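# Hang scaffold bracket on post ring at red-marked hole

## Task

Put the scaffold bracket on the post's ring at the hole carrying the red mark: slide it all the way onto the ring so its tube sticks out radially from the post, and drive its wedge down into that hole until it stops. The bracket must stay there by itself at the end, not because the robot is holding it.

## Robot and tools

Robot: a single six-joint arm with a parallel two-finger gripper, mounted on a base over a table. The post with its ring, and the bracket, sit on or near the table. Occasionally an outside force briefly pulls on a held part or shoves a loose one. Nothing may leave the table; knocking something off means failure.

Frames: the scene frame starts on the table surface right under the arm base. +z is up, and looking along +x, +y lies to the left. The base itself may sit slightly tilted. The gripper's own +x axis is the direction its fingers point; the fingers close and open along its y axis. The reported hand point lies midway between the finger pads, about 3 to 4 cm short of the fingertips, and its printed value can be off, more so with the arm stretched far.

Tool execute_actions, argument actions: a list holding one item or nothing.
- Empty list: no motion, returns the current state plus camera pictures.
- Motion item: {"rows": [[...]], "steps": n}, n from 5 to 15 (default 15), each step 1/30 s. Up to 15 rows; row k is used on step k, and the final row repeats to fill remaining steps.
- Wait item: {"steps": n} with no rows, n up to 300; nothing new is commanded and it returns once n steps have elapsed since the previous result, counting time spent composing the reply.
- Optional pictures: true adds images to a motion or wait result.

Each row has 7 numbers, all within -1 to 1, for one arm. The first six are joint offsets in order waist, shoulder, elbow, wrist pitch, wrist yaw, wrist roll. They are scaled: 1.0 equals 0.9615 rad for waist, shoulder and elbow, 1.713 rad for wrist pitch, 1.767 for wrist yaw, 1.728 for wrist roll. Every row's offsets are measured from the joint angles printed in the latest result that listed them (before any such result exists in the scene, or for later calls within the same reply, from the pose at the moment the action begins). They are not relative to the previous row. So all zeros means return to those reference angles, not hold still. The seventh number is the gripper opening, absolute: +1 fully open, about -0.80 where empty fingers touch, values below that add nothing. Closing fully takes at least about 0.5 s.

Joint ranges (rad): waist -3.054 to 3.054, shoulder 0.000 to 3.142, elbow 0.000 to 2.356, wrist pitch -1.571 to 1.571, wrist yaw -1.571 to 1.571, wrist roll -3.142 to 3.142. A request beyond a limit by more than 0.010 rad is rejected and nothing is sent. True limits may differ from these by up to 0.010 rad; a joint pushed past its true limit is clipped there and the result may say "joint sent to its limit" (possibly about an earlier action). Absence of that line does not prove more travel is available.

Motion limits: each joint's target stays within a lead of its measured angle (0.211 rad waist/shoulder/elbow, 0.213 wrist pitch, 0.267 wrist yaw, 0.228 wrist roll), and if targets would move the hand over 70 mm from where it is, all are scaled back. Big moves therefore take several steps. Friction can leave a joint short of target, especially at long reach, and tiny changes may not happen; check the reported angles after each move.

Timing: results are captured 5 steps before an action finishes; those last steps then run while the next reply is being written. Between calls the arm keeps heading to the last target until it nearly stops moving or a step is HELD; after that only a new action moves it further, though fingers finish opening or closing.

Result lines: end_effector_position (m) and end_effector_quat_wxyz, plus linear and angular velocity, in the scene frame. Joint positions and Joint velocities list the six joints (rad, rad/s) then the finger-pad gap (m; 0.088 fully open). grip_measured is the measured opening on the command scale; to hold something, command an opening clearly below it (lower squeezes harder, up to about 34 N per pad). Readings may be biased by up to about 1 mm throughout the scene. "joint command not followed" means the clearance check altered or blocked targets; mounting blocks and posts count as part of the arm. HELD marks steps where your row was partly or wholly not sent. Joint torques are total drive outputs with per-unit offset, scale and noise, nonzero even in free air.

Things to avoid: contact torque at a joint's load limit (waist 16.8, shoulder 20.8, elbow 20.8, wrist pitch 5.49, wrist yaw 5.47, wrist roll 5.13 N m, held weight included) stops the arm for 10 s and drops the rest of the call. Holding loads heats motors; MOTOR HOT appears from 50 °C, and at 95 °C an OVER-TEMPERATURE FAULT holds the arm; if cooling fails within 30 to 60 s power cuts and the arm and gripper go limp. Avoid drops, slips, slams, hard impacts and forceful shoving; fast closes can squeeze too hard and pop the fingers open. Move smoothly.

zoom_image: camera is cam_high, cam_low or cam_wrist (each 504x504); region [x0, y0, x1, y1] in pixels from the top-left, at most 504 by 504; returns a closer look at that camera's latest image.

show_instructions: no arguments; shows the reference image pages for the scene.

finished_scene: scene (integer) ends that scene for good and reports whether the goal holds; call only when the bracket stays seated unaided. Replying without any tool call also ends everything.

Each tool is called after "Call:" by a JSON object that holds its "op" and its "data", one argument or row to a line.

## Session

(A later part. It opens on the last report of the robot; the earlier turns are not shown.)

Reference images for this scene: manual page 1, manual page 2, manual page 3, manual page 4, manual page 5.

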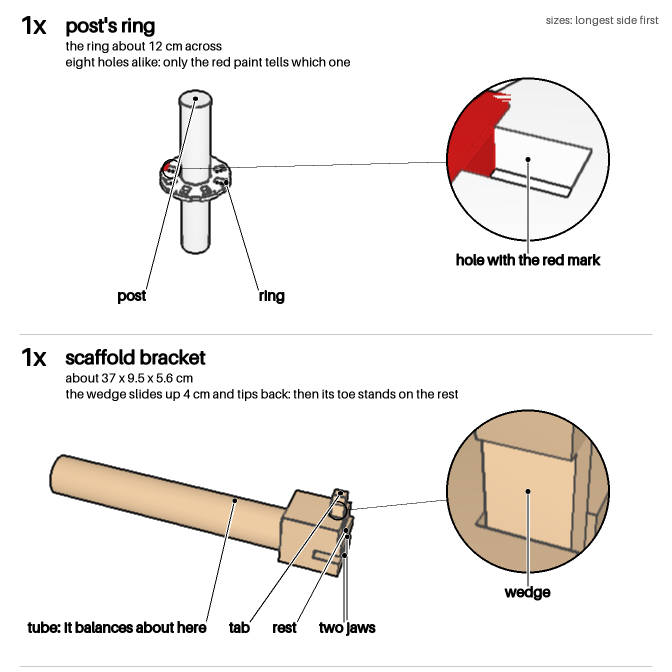

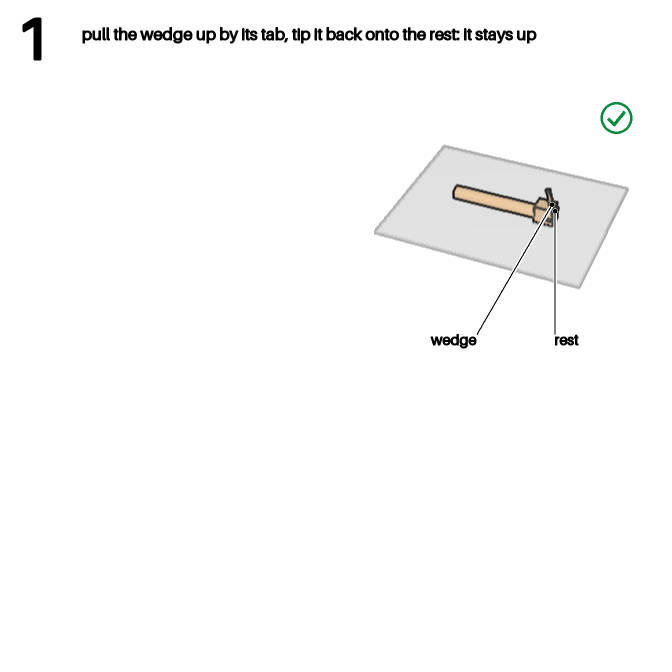

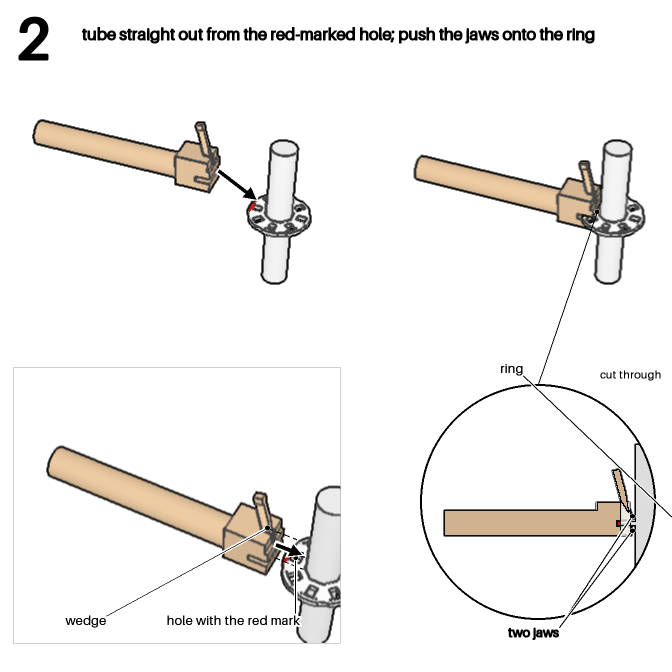

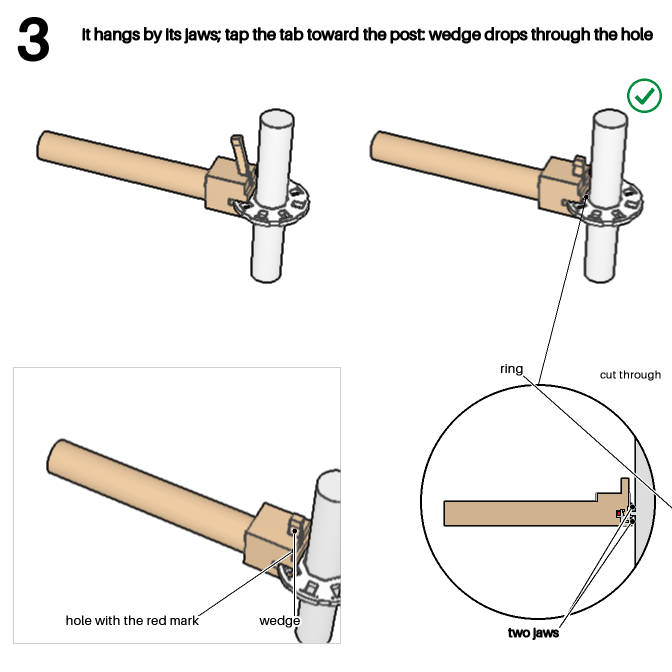

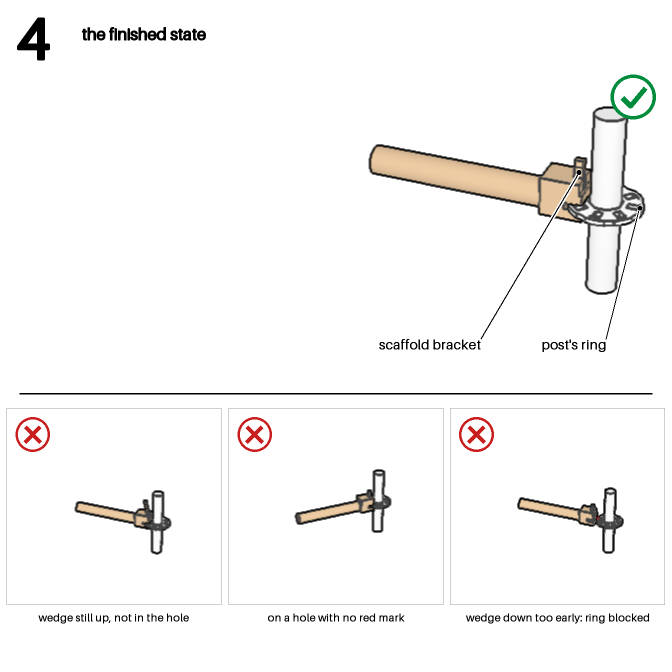

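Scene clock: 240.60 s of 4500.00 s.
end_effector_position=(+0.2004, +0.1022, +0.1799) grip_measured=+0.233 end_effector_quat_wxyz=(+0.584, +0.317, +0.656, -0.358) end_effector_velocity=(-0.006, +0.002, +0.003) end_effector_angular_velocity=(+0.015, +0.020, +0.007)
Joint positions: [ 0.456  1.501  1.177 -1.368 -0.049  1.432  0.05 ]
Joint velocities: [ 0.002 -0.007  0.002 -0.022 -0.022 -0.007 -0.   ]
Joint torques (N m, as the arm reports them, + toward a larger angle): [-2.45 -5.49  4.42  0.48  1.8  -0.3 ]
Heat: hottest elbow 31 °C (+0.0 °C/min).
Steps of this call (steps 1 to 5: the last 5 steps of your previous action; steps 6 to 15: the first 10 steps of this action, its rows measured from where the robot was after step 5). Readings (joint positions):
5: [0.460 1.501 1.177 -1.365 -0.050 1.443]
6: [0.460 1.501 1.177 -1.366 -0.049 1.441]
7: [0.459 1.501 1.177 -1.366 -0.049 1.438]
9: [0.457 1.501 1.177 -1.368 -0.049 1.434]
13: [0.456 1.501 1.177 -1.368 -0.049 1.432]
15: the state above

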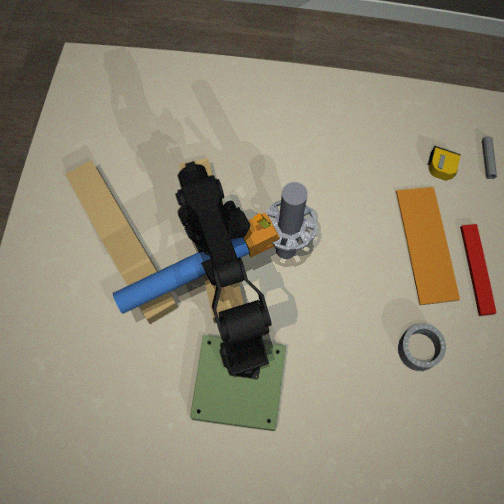

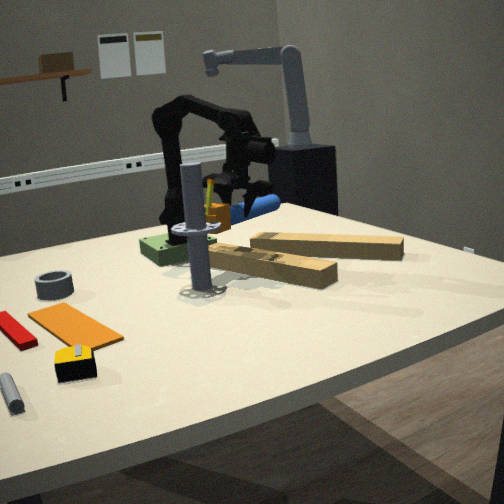

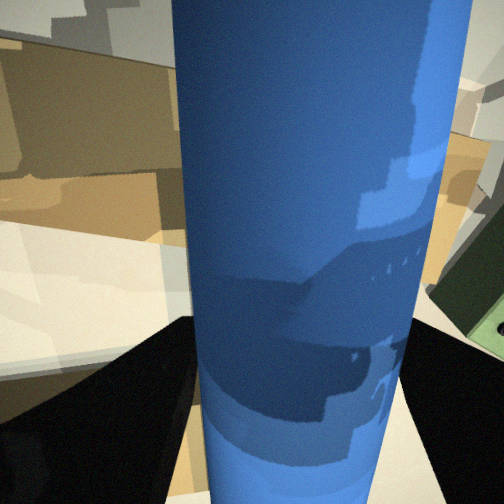

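Call:
{"op": "execute_actions", "data": {
  "actions": [
    {"rows": [[0.01,0,0.045,0,0,0.005,-0.8]], "steps": 15}
  ]
}}

Call:
{"op": "execute_actions", "data": {
  "actions": [
    {"rows": [[-0.04,0,0,0,0.03,-0.015,-0.8]], "steps": 15}
  ]
}}

Call:
{"op": "execute_actions", "data": {
  "actions": [
    {"rows": [[-0.03,0,0,0,0.025,-0.012,-0.8]], "steps": 15}
  ],
  "pictures": true
}}

Call:
{"op": "zoom_image", "data": {
  "camera": "cam_low",
  "region": [150,100,310,260]
}}

Call:
{"op": "zoom_image", "data": {
  "camera": "cam_high",
  "region": [210,150,350,290]
}}

Scene clock: 241.23 s of 4500.00 s.
end_effector_position=(+0.2040, +0.1049, +0.1828) grip_measured=+0.233 end_effector_quat_wxyz=(+0.586, +0.321, +0.653, -0.357) end_effector_velocity=(-0.003, +0.002, +0.003) end_effector_angular_velocity=(+0.002, +0.014, +0.014)
Joint positions: [ 0.46   1.508  1.196 -1.369 -0.048  1.442  0.05 ]
Joint velocities: [ 0.007  0.002  0.012 -0.022 -0.007 -0.007 -0.   ]
Joint torques (N m, as the arm reports them, + toward a larger angle): [ 0.42 -6.3   6.51  0.31 -0.05 -0.06]
Heat: hottest elbow 31 °C (+0.0 °C/min).
Steps of this call (steps 1 to 5: the last 5 steps of your previous action; steps 6 to 9: the robot went on to your last target; steps 10 to 19: the first 10 steps of this action). Readings (joint positions):
10: [0.456 1.501 1.180 -1.369 -0.049 1.432]
11: [0.457 1.502 1.182 -1.370 -0.047 1.434]
13: [0.458 1.505 1.188 -1.369 -0.045 1.438]
17: [0.459 1.508 1.195 -1.369 -0.047 1.442]
19: the state above

Scene clock: 241.73 s of 4500.00 s.
end_effector_position=(+0.2064, +0.0999, +0.1826) grip_measured=+0.233 end_effector_quat_wxyz=(+0.590, +0.316, +0.651, -0.357) end_effector_velocity=(-0.002, -0.000, +0.000) end_effector_angular_velocity=(+0.004, +0.010, +0.004)
Joint positions: [ 0.445  1.509  1.197 -1.37  -0.034  1.42   0.05 ]
Joint velocities: [-0.002 -0.002 -0.002 -0.007 -0.007 -0.007 -0.   ]
Joint torques (N m, as the arm reports them, + toward a larger angle): [-2.25 -5.84  4.48  0.39  1.61 -0.11]
Heat: hottest elbow 31 °C (+0.0 °C/min).
Steps of this call (steps 1 to 5: the last 5 steps of your previous action; steps 6 to 15: the first 10 steps of this action, its rows measured from where the robot was after step 5). Readings (joint positions):
5: [0.461 1.508 1.198 -1.369 -0.049 1.442]
6: [0.459 1.508 1.198 -1.369 -0.047 1.437]
7: [0.453 1.509 1.197 -1.369 -0.040 1.429]
9: [0.446 1.509 1.197 -1.369 -0.036 1.422]
13: [0.445 1.509 1.197 -1.370 -0.034 1.420]
15: the state above

Scene clock: 242.23 s of 4500.00 s.
end_effector_position=(+0.2064, +0.0987, +0.1825) grip_measured=+0.233 end_effector_quat_wxyz=(+0.591, +0.313, +0.652, -0.356) end_effector_velocity=(-0.003, -0.001, -0.001) end_effector_angular_velocity=(+0.002, +0.014, +0.004)
Joint positions: [ 0.442  1.509  1.196 -1.372 -0.032  1.41   0.05 ]
Joint velocities: [-0.002 -0.002 -0.007 -0.007 -0.007 -0.007  0.   ]
Joint torques (N m, as the arm reports them, + toward a larger angle): [-2.55 -5.65  4.45  0.41  1.79 -0.37]
Heat: hottest elbow 31 °C (+0.0 °C/min).
Steps of this call (steps 1 to 5: the last 5 steps of your previous action; steps 6 to 15: the first 10 steps of this action, its rows measured from where the robot was after step 5). Readings (joint positions):
5: [0.445 1.509 1.197 -1.370 -0.034 1.420]
6: [0.445 1.509 1.196 -1.370 -0.034 1.418]
7: [0.443 1.509 1.196 -1.371 -0.033 1.415]
9: [0.442 1.509 1.196 -1.372 -0.032 1.411]
13: [0.442 1.509 1.196 -1.372 -0.032 1.410]
15: the state above

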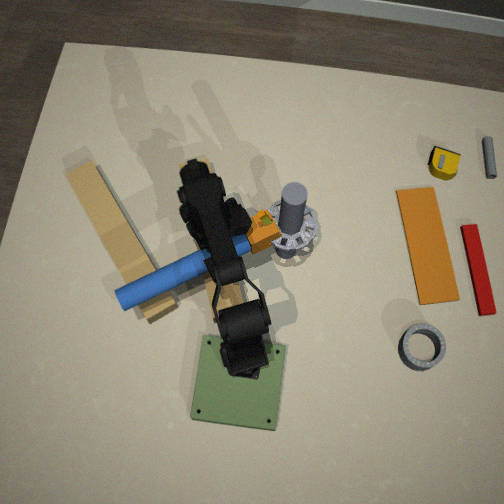

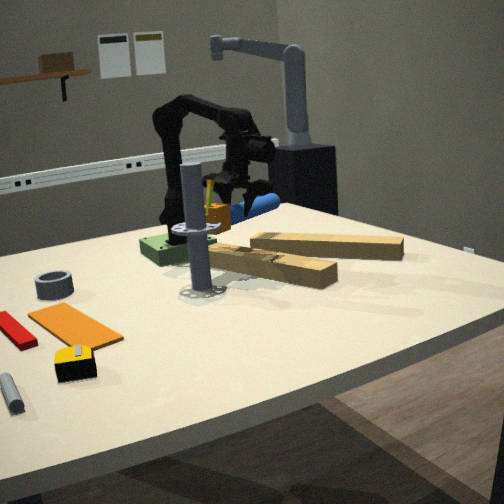

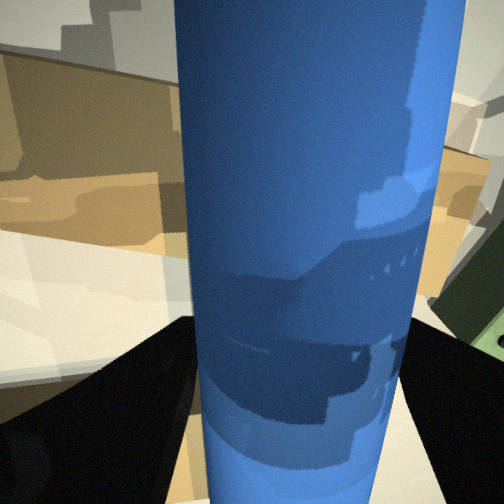

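Region (150, 100, 310, 260) of cam_low's 504x504 image, scaled by 3.150, with more detail than that image has.

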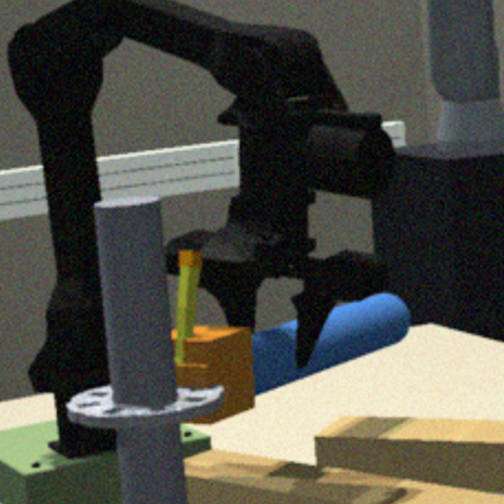

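Region (210, 150, 350, 290) of cam_high's 504x504 image, scaled by 3.600, with more detail than that image has.

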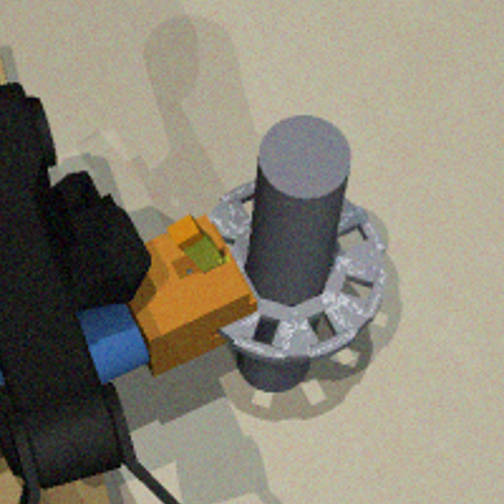

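Call:
{"op": "execute_actions", "data": {
  "actions": [
    {"rows": [[-0.01,0,0,-0.015,0.01,0,-0.8]], "steps": 15}
  ]
}}

Call:
{"op": "execute_actions", "data": {
  "actions": [
    {"rows": [[-0.03,0,0,0,0.025,-0.008,-0.8]], "steps": 15}
  ],
  "pictures": true
}}

Call:
{"op": "zoom_image", "data": {
  "camera": "cam_low",
  "region": [150,100,310,260]
}}

Call:
{"op": "zoom_image", "data": {
  "camera": "cam_high",
  "region": [210,150,350,290]
}}

Scene clock: 242.80 s of 4500.00 s.
end_effector_position=(+0.2055, +0.0983, +0.1826) grip_measured=+0.233 end_effector_quat_wxyz=(+0.591, +0.310, +0.654, -0.356) end_effector_velocity=(-0.004, -0.004, +0.000) end_effector_angular_velocity=(-0.015, +0.017, +0.006)
Joint positions: [ 0.441  1.509  1.196 -1.377 -0.032  1.405  0.05 ]
Joint velocities: [-0.002 -0.002 -0.002 -0.022  0.007 -0.007  0.   ]
Joint torques (N m, as the arm reports them, + toward a larger angle): [-1.01 -5.53  4.4  -1.14  0.75  0.15]
Heat: hottest elbow 31 °C (+0.0 °C/min).
Steps of this call (steps 1 to 5: the last 5 steps of your previous action; steps 6 to 7: the robot went on to your last target; steps 8 to 17: the first 10 steps of this action). Readings (joint positions):
8: [0.442 1.509 1.196 -1.372 -0.032 1.410]
9: [0.442 1.509 1.196 -1.373 -0.032 1.410]
11: [0.442 1.509 1.196 -1.374 -0.032 1.408]
15: [0.441 1.509 1.196 -1.376 -0.032 1.405]
17: the state above

Scene clock: 243.30 s of 4500.00 s.
end_effector_position=(+0.2050, +0.0980, +0.1826) grip_measured=+0.233 end_effector_quat_wxyz=(+0.591, +0.308, +0.656, -0.354) end_effector_velocity=(-0.003, +0.002, -0.001) end_effector_angular_velocity=(+0.016, +0.020, +0.002)
Joint positions: [ 0.44   1.51   1.196 -1.379 -0.033  1.398  0.05 ]
Joint velocities: [-0.002  0.002 -0.002 -0.007 -0.022 -0.007 -0.   ]
Joint torques (N m, as the arm reports them, + toward a larger angle): [-2.85 -5.53  4.39  0.36  1.86 -0.25]
Heat: hottest elbow 31 °C (+0.0 °C/min).
Steps of this call (steps 1 to 5: the last 5 steps of your previous action; steps 6 to 15: the first 10 steps of this action, its rows measured from where the robot was after step 5). Readings (joint positions):
5: [0.441 1.510 1.196 -1.378 -0.032 1.404]
6: [0.441 1.509 1.196 -1.378 -0.033 1.402]
7: [0.440 1.510 1.196 -1.379 -0.033 1.399]
9: [0.440 1.510 1.196 -1.379 -0.033 1.398]
13: [0.440 1.510 1.196 -1.379 -0.033 1.398]
15: the state above

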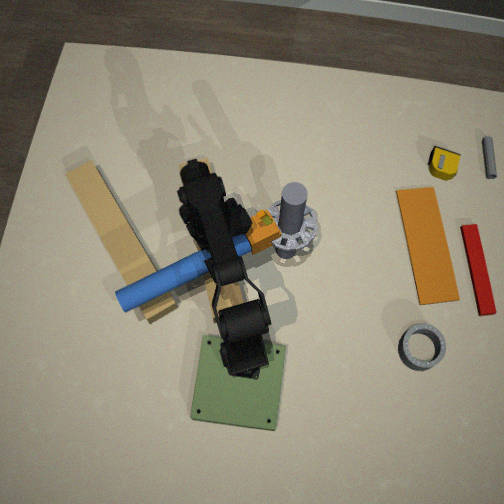

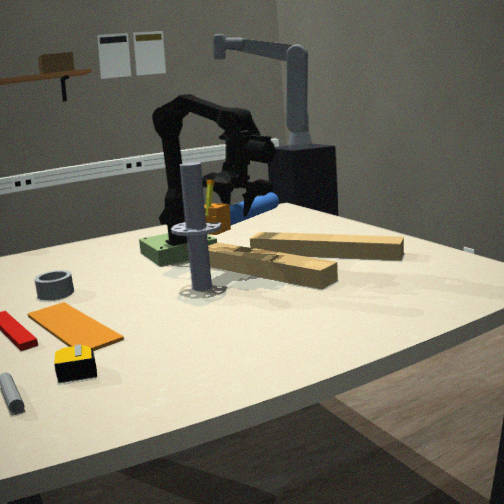

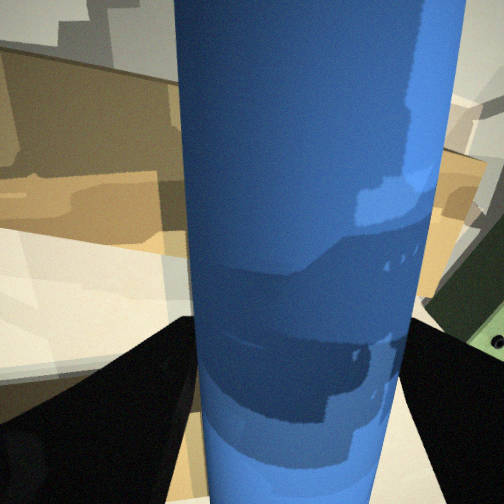

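Region (150, 100, 310, 260) of cam_low's 504x504 image, scaled by 3.150, with more detail than that image has.

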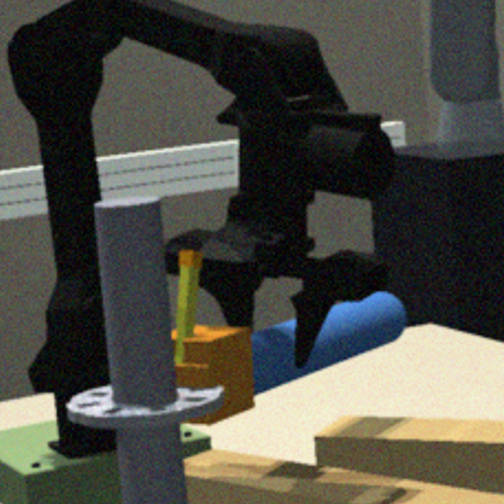

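Region (210, 150, 350, 290) of cam_high's 504x504 image, scaled by 3.600, with more detail than that image has.

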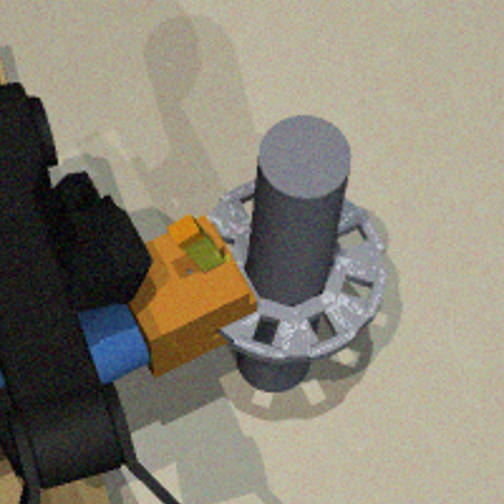

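Call:
{"op": "execute_actions", "data": {
  "actions": [
    {"rows": [[0,0,-0.01,0,0,0,0.6]], "steps": 15}
  ]
}}

Call:
{"op": "execute_actions", "data": {
  "actions": [
    {"rows": [[0,-0.1,0.25,-0.1,0,0,0.6]], "steps": 15}
  ]
}}

Call:
{"op": "execute_actions", "data": {
  "actions": [
    {"rows": [[-0.1,0,0.1,-0.02,0.28,-1,-0.1]], "steps": 15}
  ]
}}

Call:
{"op": "execute_actions", "data": {
  "actions": [
    {"rows": [[-0.06,0,0,0,0,-1,-0.1]], "steps": 15}
  ]
}}

Call:
{"op": "execute_actions", "data": {
  "actions": [
    {"rows": [[0,0,0,0,0,0,-0.1]], "steps": 15}
  ]
}}

Scene clock: 244.37 s of 4500.00 s.
end_effector_position=(+0.2049, +0.0979, +0.1823) grip_measured=+0.360 end_effector_quat_wxyz=(+0.591, +0.308, +0.656, -0.354) end_effector_velocity=(-0.004, +0.000, -0.001) end_effector_angular_velocity=(+0.004, +0.014, +0.023)
Joint positions: [ 0.44   1.51   1.195 -1.379 -0.033  1.398  0.057]
Joint velocities: [ 0.002 -0.002 -0.007 -0.007 -0.007 -0.022  0.157]
Joint torques (N m, as the arm reports them, + toward a larger angle): [-0.03 -5.58  3.71  0.22 -0.01  0.01]
Heat: hottest elbow 31 °C (+0.0 °C/min).
Steps of this call (steps 1 to 5: the last 5 steps of your previous action; steps 6 to 15: the robot went on to your last target; steps 16 to 22: nothing new was sent; steps 23 to 32: the first 10 steps of this action). Readings (joint positions):
23: [0.440 1.510 1.196 -1.379 -0.033 1.397]
24: [0.440 1.510 1.196 -1.379 -0.033 1.398]
26: [0.440 1.510 1.195 -1.379 -0.033 1.398]
30: [0.440 1.510 1.195 -1.379 -0.033 1.398]
32: the state above

Scene clock: 244.87 s of 4500.00 s.
end_effector_position=(+0.2067, +0.0988, +0.2636) grip_measured=+0.600 end_effector_quat_wxyz=(+0.631, +0.357, +0.618, -0.304) end_effector_velocity=(-0.004, -0.004, -0.026) end_effector_angular_velocity=(-0.088, +0.177, +0.004)
Joint positions: [ 0.44   1.405  1.433 -1.542 -0.033  1.398  0.068]
Joint velocities: [-0.002  0.115 -0.002 -0.081  0.007 -0.007  0.   ]
Joint torques (N m, as the arm reports them, + toward a larger angle): [-0.1  -4.6   4.56  0.44 -0.05 -0.02]
Heat: hottest elbow 31 °C (+0.0 °C/min).
Steps of this call (steps 1 to 5: the last 5 steps of your previous action; steps 6 to 15: the first 10 steps of this action, its rows measured from where the robot was after step 5). Readings (joint positions):
5: [0.440 1.510 1.195 -1.379 -0.033 1.398]
6: [0.440 1.502 1.220 -1.411 -0.033 1.398]
7: [0.440 1.498 1.263 -1.464 -0.033 1.398]
9: [0.440 1.459 1.354 -1.497 -0.033 1.398]
13: [0.440 1.402 1.431 -1.539 -0.033 1.398]
15: the state above

Scene clock: 245.37 s of 4500.00 s.
end_effector_position=(+0.2422, +0.0153, +0.2989) grip_measured=-0.083 end_effector_quat_wxyz=(+0.788, +0.045, +0.556, -0.262) end_effector_velocity=(+0.004, -0.032, +0.014) end_effector_angular_velocity=(-0.706, +0.669, +1.754)
Joint positions: [ 0.346  1.41   1.522 -1.57   0.437  0.75   0.035]
Joint velocities: [-0.002 -0.002 -0.002 -0.022  0.227 -1.985 -0.009]
Joint torques (N m, as the arm reports them, + toward a larger angle): [-0.21 -4.78  5.17  0.51  0.45 -0.07]
Heat: hottest elbow 31 °C (+1.0 °C/min).
joint sent to its limit — the command would take joint 4 (wrist pitch) past its lower limit, so that joint was sent only as far as its limit.
Steps of this call (steps 1 to 5: the last 5 steps of your previous action; steps 6 to 15: the first 10 steps of this action, its rows measured from where the robot was after step 5). Readings (joint positions):
5: [0.440 1.410 1.433 -1.547 -0.033 1.398]
6: [0.434 1.411 1.445 -1.557 0.012 1.345]
7: [0.412 1.415 1.463 -1.564 0.098 1.276]
9: [0.369 1.415 1.497 -1.564 0.257 1.145]
13: [0.346 1.410 1.521 -1.569 0.415 0.882]
15: the state above

Scene clock: 245.87 s of 4500.00 s.
end_effector_position=(+0.2431, -0.0005, +0.3000) grip_measured=-0.100 end_effector_quat_wxyz=(+0.714, -0.322, +0.622, +0.007) end_effector_velocity=(-0.004, -0.002, -0.001) end_effector_angular_velocity=(-0.446, +0.794, +1.751)
Joint positions: [ 0.292  1.41   1.522 -1.571  0.455 -0.237  0.034]
Joint velocities: [-0.007  0.002  0.002 -0.022 -0.007 -1.971 -0.   ]
Joint torques (N m, as the arm reports them, + toward a larger angle): [-0.19 -4.85  4.51  0.76  0.25 -0.06]
Heat: hottest elbow 31 °C (+1.0 °C/min).
joint sent to its limit — the command would take joint 4 (wrist pitch) past its lower limit, so that joint was sent only as far as its limit.
Steps of this call (steps 1 to 5: the last 5 steps of your previous action; steps 6 to 15: the first 10 steps of this action, its rows measured from where the robot was after step 5). Readings (joint positions):
5: [0.346 1.410 1.522 -1.571 0.455 0.421]
6: [0.341 1.410 1.522 -1.571 0.455 0.355]
7: [0.327 1.410 1.522 -1.571 0.455 0.289]
9: [0.303 1.410 1.522 -1.571 0.455 0.158]
13: [0.292 1.410 1.522 -1.571 0.455 -0.106]
15: the state above

Scene clock: 246.37 s of 4500.00 s.
end_effector_position=(+0.2431, -0.0007, +0.3000) grip_measured=-0.100 end_effector_quat_wxyz=(+0.651, -0.436, +0.612, +0.109) end_effector_velocity=(-0.002, -0.000, +0.000) end_effector_angular_velocity=(+0.008, +0.001, -0.008)
Joint positions: [ 0.291  1.41   1.522 -1.571  0.455 -0.569  0.034]
Joint velocities: [-0.002 -0.002  0.002 -0.007 -0.007  0.007 -0.   ]
Joint torques (N m, as the arm reports them, + toward a larger angle): [-0.09 -4.84  4.53  0.75  0.21  0.08]
Heat: hottest elbow 31 °C (+1.0 °C/min).
Steps of this call (steps 1 to 5: the last 5 steps of your previous action; steps 6 to 15: the first 10 steps of this action, its rows measured from where the robot was after step 5). Readings (joint positions):
5: [0.291 1.410 1.522 -1.571 0.455 -0.567]
6: [0.291 1.410 1.522 -1.571 0.455 -0.582]
7: [0.291 1.410 1.522 -1.571 0.455 -0.577]
9: [0.291 1.410 1.522 -1.571 0.455 -0.573]
13: [0.291 1.410 1.522 -1.571 0.455 -0.570]
15: the state above

Call:
{"op": "execute_actions", "data": {
  "actions": [
    {"rows": [[0,0.03,-0.051,0.031,0.006,-0.739,-0.1]], "steps": 15}
  ]
}}

Call:
{"op": "execute_actions", "data": {
  "actions": [
    {"steps": 12}
  ],
  "pictures": true
}}

Call:
{"op": "zoom_image", "data": {
  "camera": "cam_low",
  "region": [150,100,310,260]
}}

Scene clock: 246.87 s of 4500.00 s.
end_effector_position=(+0.2515, +0.0007, +0.2849) grip_measured=-0.100 end_effector_quat_wxyz=(-0.471, +0.620, -0.552, -0.299) end_effector_velocity=(+0.004, -0.000, -0.000) end_effector_angular_velocity=(-0.419, +0.775, +1.752)
Joint positions: [ 0.291  1.436  1.48  -1.522  0.462 -1.215  0.034]
Joint velocities: [-0.002  0.002 -0.002  0.022  0.007 -1.971 -0.   ]
Joint torques (N m, as the arm reports them, + toward a larger angle): [ 0.01 -4.81  3.91  0.9   0.35 -0.08]
Heat: hottest elbow 31 °C (+1.0 °C/min).
Steps of this call (steps 1 to 5: the last 5 steps of your previous action; steps 6 to 15: the first 10 steps of this action). Readings (joint positions):
6: [0.291 1.411 1.517 -1.562 0.457 -0.620]
7: [0.291 1.412 1.509 -1.548 0.458 -0.688]
9: [0.291 1.422 1.495 -1.533 0.460 -0.819]
13: [0.291 1.436 1.480 -1.524 0.462 -1.083]
15: the state above

Scene clock: 247.27 s of 4500.00 s.
end_effector_position=(+0.2526, +0.0005, +0.2852) grip_measured=-0.099 end_effector_quat_wxyz=(-0.266, +0.733, -0.438, -0.447) end_effector_velocity=(-0.005, -0.002, -0.001) end_effector_angular_velocity=(-0.082, +0.151, +0.282)
Joint positions: [ 0.291  1.436  1.48  -1.517  0.466 -1.818  0.034]
Joint velocities: [ 0.002 -0.002 -0.007 -0.022  0.007 -0.315 -0.   ]
Joint torques (N m, as the arm reports them, + toward a larger angle): [ 0.   -4.76  3.89  0.57  0.23 -0.1 ]
Heat: hottest elbow 31 °C (+1.0 °C/min).
Kept back: nothing.
Steps of this call (steps 1 to 5: the last 5 steps of your previous action; steps 6 to 12: the robot went on to your last target). Readings (joint positions):
1: [0.291 1.436 1.480 -1.522 0.463 -1.281]
2: [0.291 1.436 1.480 -1.521 0.463 -1.347]
4: [0.291 1.436 1.480 -1.521 0.463 -1.478]
8: [0.291 1.436 1.480 -1.518 0.466 -1.728]
12: the state above

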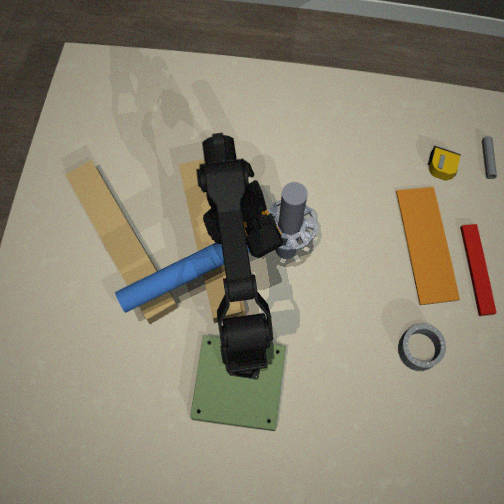

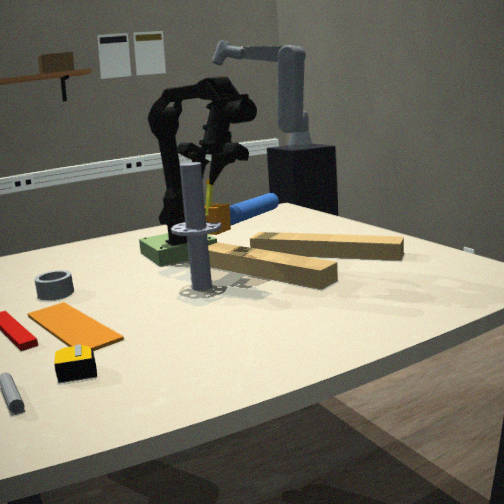

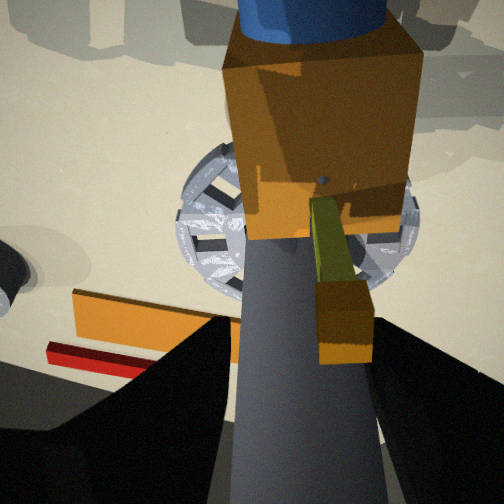

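Region (150, 100, 310, 260) of cam_low's 504x504 image, scaled by 3.150, with more detail than that image has.

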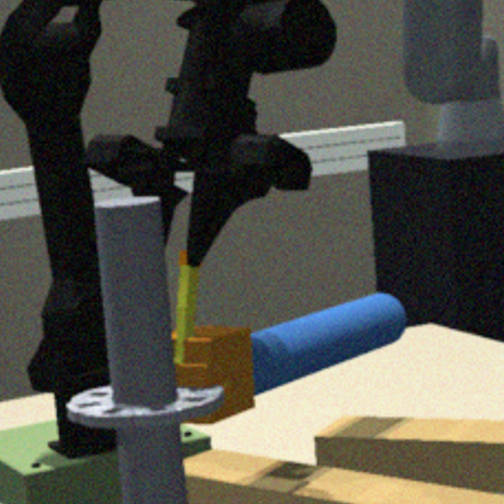

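Call:
{"op": "execute_actions", "data": {
  "actions": [
    {"rows": [[0,0,0,0.03,0,0,-0.1]], "steps": 15}
  ]
}}

Call:
{"op": "execute_actions", "data": {
  "actions": [
    {"rows": [[0,0,-0.09,0.043,0,0,-0.1]], "steps": 15}
  ],
  "pictures": true
}}

Scene clock: 248.03 s of 4500.00 s.
end_effector_position=(+0.2616, +0.0030, +0.2865) grip_measured=-0.100 end_effector_quat_wxyz=(-0.279, +0.742, -0.429, -0.434) end_effector_velocity=(-0.000, +0.002, -0.000) end_effector_angular_velocity=(+0.022, -0.003, +0.007)
Joint positions: [ 0.291  1.436  1.48  -1.47   0.466 -1.821  0.034]
Joint velocities: [-0.002 -0.007 -0.002  0.007 -0.022 -0.007 -0.   ]
Joint torques (N m, as the arm reports them, + toward a larger angle): [-0.02 -5.15  4.6   0.95  0.22  0.06]
Heat: hottest elbow 31 °C (+1.0 °C/min).
Steps of this call (steps 1 to 13: the robot went on to your last target; steps 14 to 23: the first 10 steps of this action). Readings (joint positions):
14: [0.291 1.436 1.480 -1.512 0.466 -1.840]
15: [0.291 1.436 1.480 -1.498 0.466 -1.834]
17: [0.291 1.436 1.480 -1.479 0.466 -1.826]
21: [0.291 1.436 1.480 -1.471 0.466 -1.821]
23: the state above

Scene clock: 248.53 s of 4500.00 s.
end_effector_position=(+0.2651, +0.0040, +0.2675) grip_measured=-0.100 end_effector_quat_wxyz=(-0.278, +0.740, -0.430, -0.436) end_effector_velocity=(+0.006, +0.002, +0.001) end_effector_angular_velocity=(+0.011, -0.025, +0.018)
Joint positions: [ 0.291  1.436  1.402 -1.4    0.466 -1.82   0.034]
Joint velocities: [-0.002 -0.002 -0.002  0.037 -0.007 -0.022 -0.   ]
Joint torques (N m, as the arm reports them, + toward a larger angle): [-0.08 -5.22  3.88  0.93  0.24 -0.02]
Heat: hottest elbow 31 °C (+1.0 °C/min).
Steps of this call (steps 1 to 5: the last 5 steps of your previous action; steps 6 to 15: the first 10 steps of this action, its rows measured from where the robot was after step 5). Readings (joint positions):
5: [0.291 1.436 1.480 -1.469 0.466 -1.820]
6: [0.291 1.435 1.469 -1.453 0.466 -1.820]
7: [0.291 1.432 1.452 -1.431 0.466 -1.820]
9: [0.291 1.432 1.424 -1.416 0.466 -1.820]
13: [0.291 1.436 1.402 -1.403 0.466 -1.820]
15: the state above

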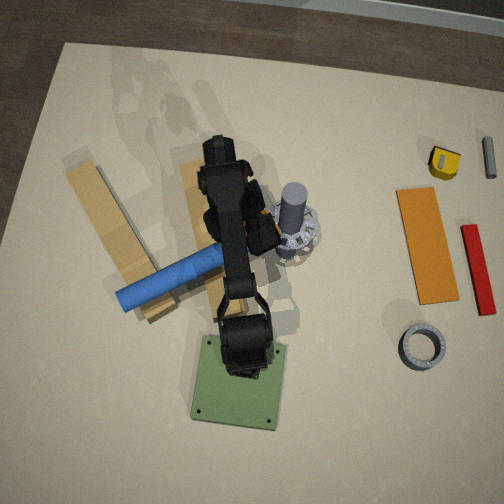

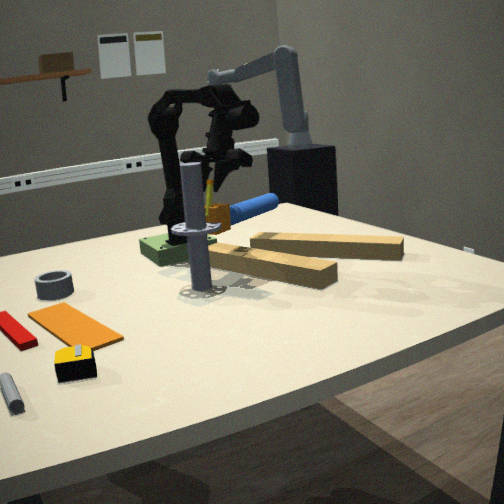

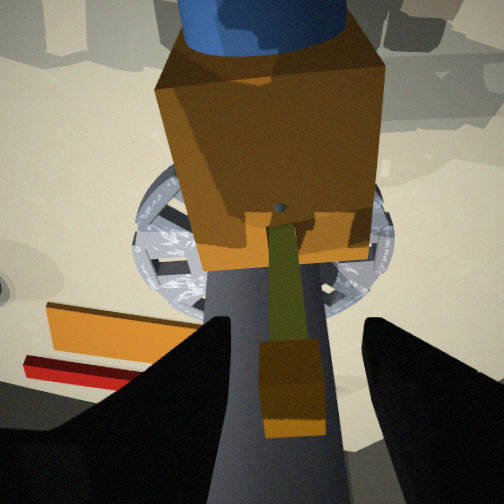

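Call:
{"op": "execute_actions", "data": {
  "actions": [
    {"rows": [[0,0,0,0,0,0,-1]], "steps": 15}
  ]
}}

Call:
{"op": "execute_actions", "data": {
  "actions": [
    {"rows": [[-0.04,0,0.01,0,0,-0.02,-1]], "steps": 15}
  ]
}}

Call:
{"op": "execute_actions", "data": {
  "actions": [
    {"rows": [[0,0,-0.1,0.048,0,0,-1]], "steps": 15}
  ],
  "pictures": true
}}

Call:
{"op": "zoom_image", "data": {
  "camera": "cam_low",
  "region": [150,100,310,260]
}}

Scene clock: 249.17 s of 4500.00 s.
end_effector_position=(+0.2630, +0.0025, +0.2672) grip_measured=-0.544 end_effector_quat_wxyz=(-0.270, +0.740, -0.432, -0.439) end_effector_velocity=(-0.003, -0.001, -0.001) end_effector_angular_velocity=(-0.000, +0.018, +0.018)
Joint positions: [ 0.29   1.436  1.402 -1.41   0.47  -1.828  0.012]
Joint velocities: [-0.002 -0.007 -0.007 -0.007 -0.007 -0.022  0.   ]
Joint torques (N m, as the arm reports them, + toward a larger angle): [ 0.07 -5.25  4.77  1.44  0.07  0.24]
Heat: hottest elbow 31 °C (+1.0 °C/min).
Steps of this call (steps 1 to 5: the last 5 steps of your previous action; steps 6 to 9: the robot went on to your last target; steps 10 to 19: the first 10 steps of this action). Readings (joint positions):
10: [0.291 1.436 1.402 -1.398 0.466 -1.820]
11: [0.291 1.436 1.402 -1.398 0.466 -1.820]
13: [0.290 1.436 1.402 -1.408 0.470 -1.820]
17: [0.290 1.436 1.402 -1.410 0.470 -1.828]
19: the state above

Scene clock: 249.67 s of 4500.00 s.
end_effector_position=(+0.2636, +0.0007, +0.2675) grip_measured=-0.551 end_effector_quat_wxyz=(-0.266, +0.740, -0.424, -0.449) end_effector_velocity=(+0.001, +0.003, +0.000) end_effector_angular_velocity=(+0.015, +0.008, +0.033)
Joint positions: [ 0.273  1.436  1.407 -1.409  0.452 -1.868  0.012]
Joint velocities: [-0.002 -0.002  0.002  0.007 -0.022 -0.037 -0.   ]
Joint torques (N m, as the arm reports them, + toward a larger angle): [-2.17 -5.25  5.06  0.6   0.96  0.17]
Heat: hottest elbow 31 °C (+1.0 °C/min).
Steps of this call (steps 1 to 5: the last 5 steps of your previous action; steps 6 to 15: the first 10 steps of this action, its rows measured from where the robot was after step 5). Readings (joint positions):
5: [0.290 1.436 1.402 -1.410 0.470 -1.828]
6: [0.287 1.436 1.402 -1.410 0.466 -1.835]
7: [0.282 1.435 1.403 -1.409 0.460 -1.845]
9: [0.276 1.436 1.406 -1.409 0.454 -1.858]
13: [0.274 1.436 1.407 -1.409 0.452 -1.866]
15: the state above

Scene clock: 250.17 s of 4500.00 s.
end_effector_position=(+0.2644, +0.0010, +0.2632) grip_measured=-0.565 end_effector_quat_wxyz=(-0.270, +0.752, -0.415, -0.436) end_effector_velocity=(-0.003, -0.000, -0.004) end_effector_angular_velocity=(+0.004, +0.007, +0.005)
Joint positions: [ 0.28   1.403  1.354 -1.349  0.465 -1.877  0.011]
Joint velocities: [-0.002 -0.012 -0.022  0.007 -0.007 -0.007 -0.   ]
Joint torques (N m, as the arm reports them, + toward a larger angle): [-0.82 -1.07  1.03  2.2  -0.31  0.27]
Heat: hottest elbow 31 °C (+1.0 °C/min).
Steps of this call (steps 1 to 5: the last 5 steps of your previous action; steps 6 to 15: the first 10 steps of this action, its rows measured from where the robot was after step 5). Readings (joint positions):
5: [0.273 1.436 1.407 -1.409 0.452 -1.869]
6: [0.274 1.435 1.397 -1.400 0.454 -1.872]
7: [0.277 1.426 1.383 -1.384 0.459 -1.874]
9: [0.280 1.412 1.365 -1.363 0.463 -1.875]
13: [0.280 1.405 1.355 -1.350 0.465 -1.876]
15: the state above

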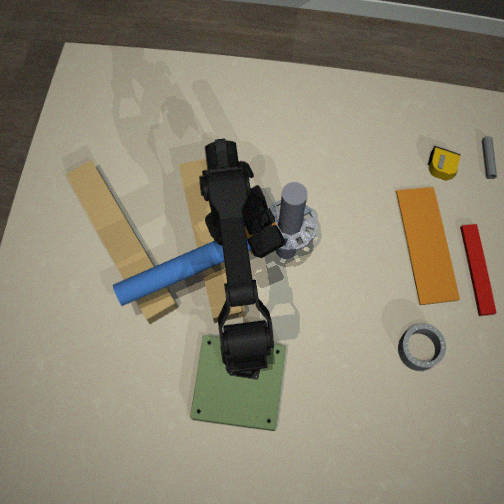

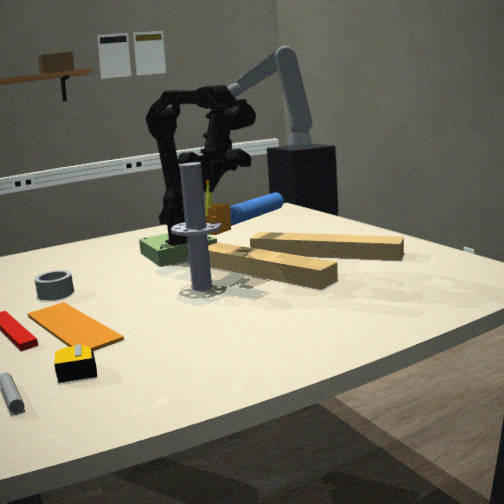

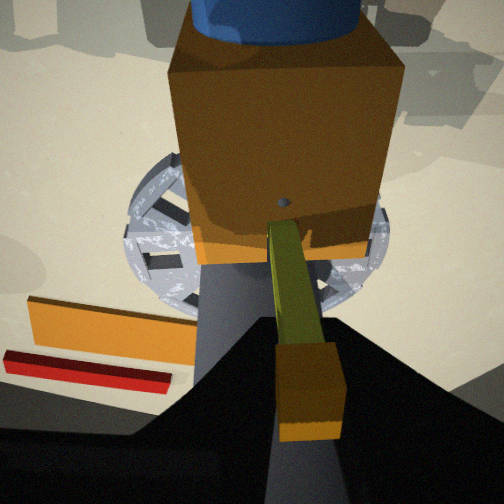

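Region (150, 100, 310, 260) of cam_low's 504x504 image, scaled by 3.150, with more detail than that image has.

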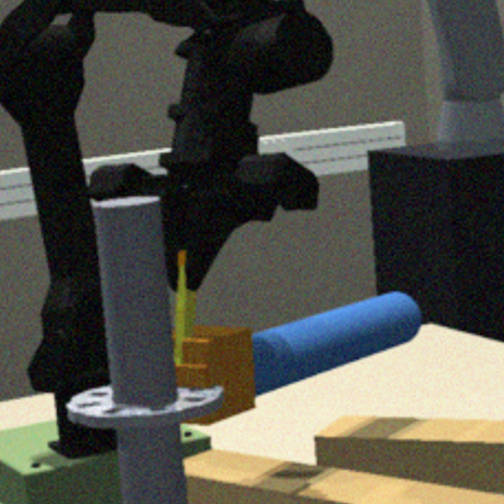

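Call:
{"op": "execute_actions", "data": {
  "actions": [
    {"rows": [[0,0.03,0.05,-0.03,0,0,-0.1]], "steps": 15}
  ]
}}

Call:
{"op": "execute_actions", "data": {
  "actions": [
    {"rows": [[0,0,0.09,-0.045,0,0,-0.1]], "steps": 15}
  ]
}}

Call:
{"op": "execute_actions", "data": {
  "actions": [
    {"rows": [[0.13,0,0,0,0,0.07,-1]], "steps": 15}
  ]
}}

Call:
{"op": "execute_actions", "data": {
  "actions": [
    {"rows": [[0,0,-0.09,0.045,0,0,-1]], "steps": 15}
  ],
  "pictures": true
}}

Call:
{"op": "zoom_image", "data": {
  "camera": "cam_low",
  "region": [150,100,310,260]
}}

Scene clock: 250.80 s of 4500.00 s.
end_effector_position=(+0.2635, +0.0005, +0.2667) grip_measured=-0.113 end_effector_quat_wxyz=(-0.260, +0.746, -0.421, -0.445) end_effector_velocity=(+0.001, +0.001, +0.011) end_effector_angular_velocity=(+0.011, -0.016, +0.005)
Joint positions: [ 0.279  1.427  1.391 -1.395  0.466 -1.876  0.033]
Joint velocities: [-0.002 -0.002  0.042 -0.022 -0.007 -0.007 -0.008]
Joint torques (N m, as the arm reports them, + toward a larger angle): [ 0.01 -4.58  5.36  0.5   0.18 -0.03]
Heat: hottest elbow 31 °C (+1.0 °C/min).
Steps of this call (steps 1 to 5: the last 5 steps of your previous action; steps 6 to 9: the robot went on to your last target; steps 10 to 19: the first 10 steps of this action). Readings (joint positions):
10: [0.280 1.402 1.360 -1.351 0.466 -1.877]
11: [0.280 1.408 1.370 -1.363 0.466 -1.877]
13: [0.279 1.418 1.381 -1.379 0.466 -1.876]
17: [0.279 1.427 1.389 -1.393 0.466 -1.876]
19: the state above

Scene clock: 251.30 s of 4500.00 s.
end_effector_position=(+0.2598, -0.0005, +0.2865) grip_measured=-0.100 end_effector_quat_wxyz=(-0.262, +0.747, -0.420, -0.443) end_effector_velocity=(-0.014, -0.003, -0.003) end_effector_angular_velocity=(-0.016, +0.074, +0.018)
Joint positions: [ 0.279  1.427  1.472 -1.468  0.466 -1.876  0.034]
Joint velocities: [-0.002 -0.002 -0.002 -0.066 -0.007 -0.022 -0.   ]
Joint torques (N m, as the arm reports them, + toward a larger angle): [-0.06 -5.11  5.33  0.49  0.25 -0.02]
Heat: hottest elbow 31 °C (+1.0 °C/min).
Steps of this call (steps 1 to 5: the last 5 steps of your previous action; steps 6 to 15: the first 10 steps of this action, its rows measured from where the robot was after step 5). Readings (joint positions):
5: [0.279 1.427 1.393 -1.397 0.466 -1.876]
6: [0.279 1.428 1.405 -1.413 0.466 -1.876]
7: [0.279 1.431 1.423 -1.435 0.466 -1.876]
9: [0.279 1.430 1.452 -1.451 0.466 -1.876]
13: [0.279 1.427 1.472 -1.466 0.466 -1.876]
15: the state above

Scene clock: 251.80 s of 4500.00 s.
end_effector_position=(+0.2542, +0.0169, +0.2872) grip_measured=-0.545 end_effector_quat_wxyz=(-0.261, +0.754, -0.422, -0.431) end_effector_velocity=(-0.005, -0.001, -0.001) end_effector_angular_velocity=(-0.006, +0.008, -0.025)
Joint positions: [ 0.371  1.427  1.468 -1.497  0.5   -1.775  0.012]
Joint velocities: [ 0.007 -0.002 -0.007 -0.022  0.007  0.037  0.   ]
Joint torques (N m, as the arm reports them, + toward a larger angle): [ 3.22 -5.03  4.89  2.56 -1.29  0.51]
Heat: hottest elbow 31 °C (+1.0 °C/min).
Steps of this call (steps 1 to 5: the last 5 steps of your previous action; steps 6 to 15: the first 10 steps of this action, its rows measured from where the robot was after step 5). Readings (joint positions):
5: [0.279 1.427 1.472 -1.470 0.466 -1.876]
6: [0.290 1.427 1.472 -1.471 0.471 -1.849]
7: [0.321 1.427 1.472 -1.471 0.472 -1.820]
9: [0.365 1.427 1.471 -1.496 0.492 -1.789]
13: [0.370 1.427 1.468 -1.497 0.499 -1.778]
15: the state above

Scene clock: 252.30 s of 4500.00 s.
end_effector_position=(+0.2537, +0.0166, +0.2825) grip_measured=-0.542 end_effector_quat_wxyz=(-0.266, +0.761, -0.417, -0.420) end_effector_velocity=(-0.002, +0.003, -0.004) end_effector_angular_velocity=(+0.013, +0.019, +0.025)
Joint positions: [ 0.377  1.397  1.418 -1.449  0.512 -1.775  0.012]
Joint velocities: [ 0.002 -0.007 -0.017  0.007 -0.022 -0.022 -0.   ]
Joint torques (N m, as the arm reports them, + toward a larger angle): [-0.66 -1.32  1.46  2.75 -0.23  0.14]
Heat: hottest elbow 31 °C (+0.0 °C/min).
Steps of this call (steps 1 to 5: the last 5 steps of your previous action; steps 6 to 15: the first 10 steps of this action, its rows measured from where the robot was after step 5). Readings (joint positions):
5: [0.371 1.427 1.468 -1.497 0.502 -1.771]
6: [0.371 1.425 1.455 -1.488 0.502 -1.771]
7: [0.373 1.417 1.442 -1.473 0.505 -1.771]
9: [0.374 1.404 1.428 -1.459 0.507 -1.773]
13: [0.376 1.398 1.419 -1.450 0.511 -1.775]
15: the state above

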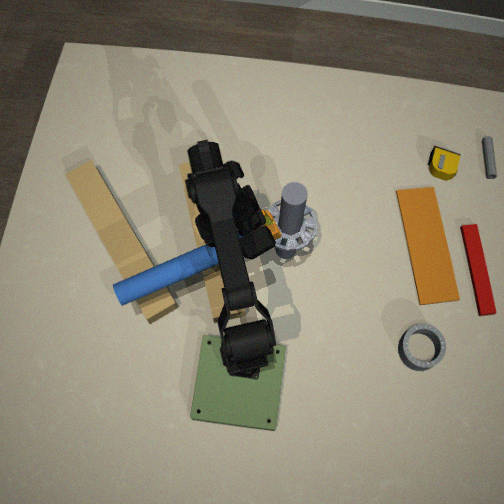

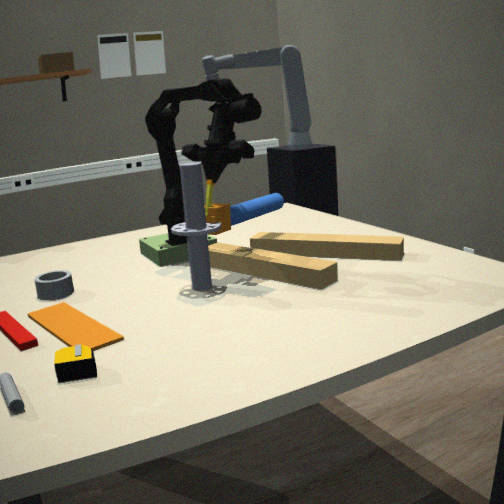

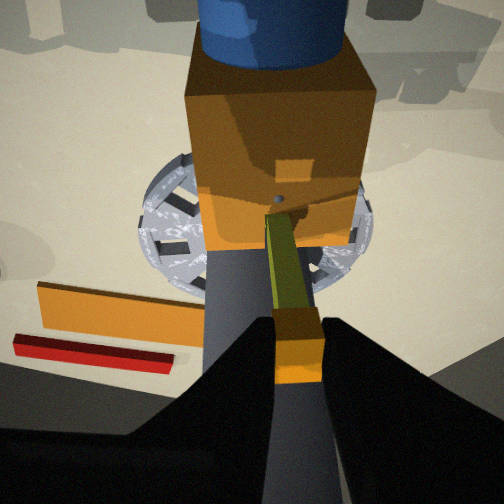

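Region (150, 100, 310, 260) of cam_low's 504x504 image, scaled by 3.150, with more detail than that image has.

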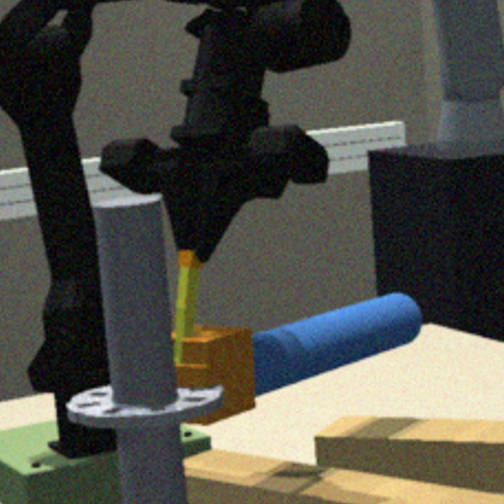

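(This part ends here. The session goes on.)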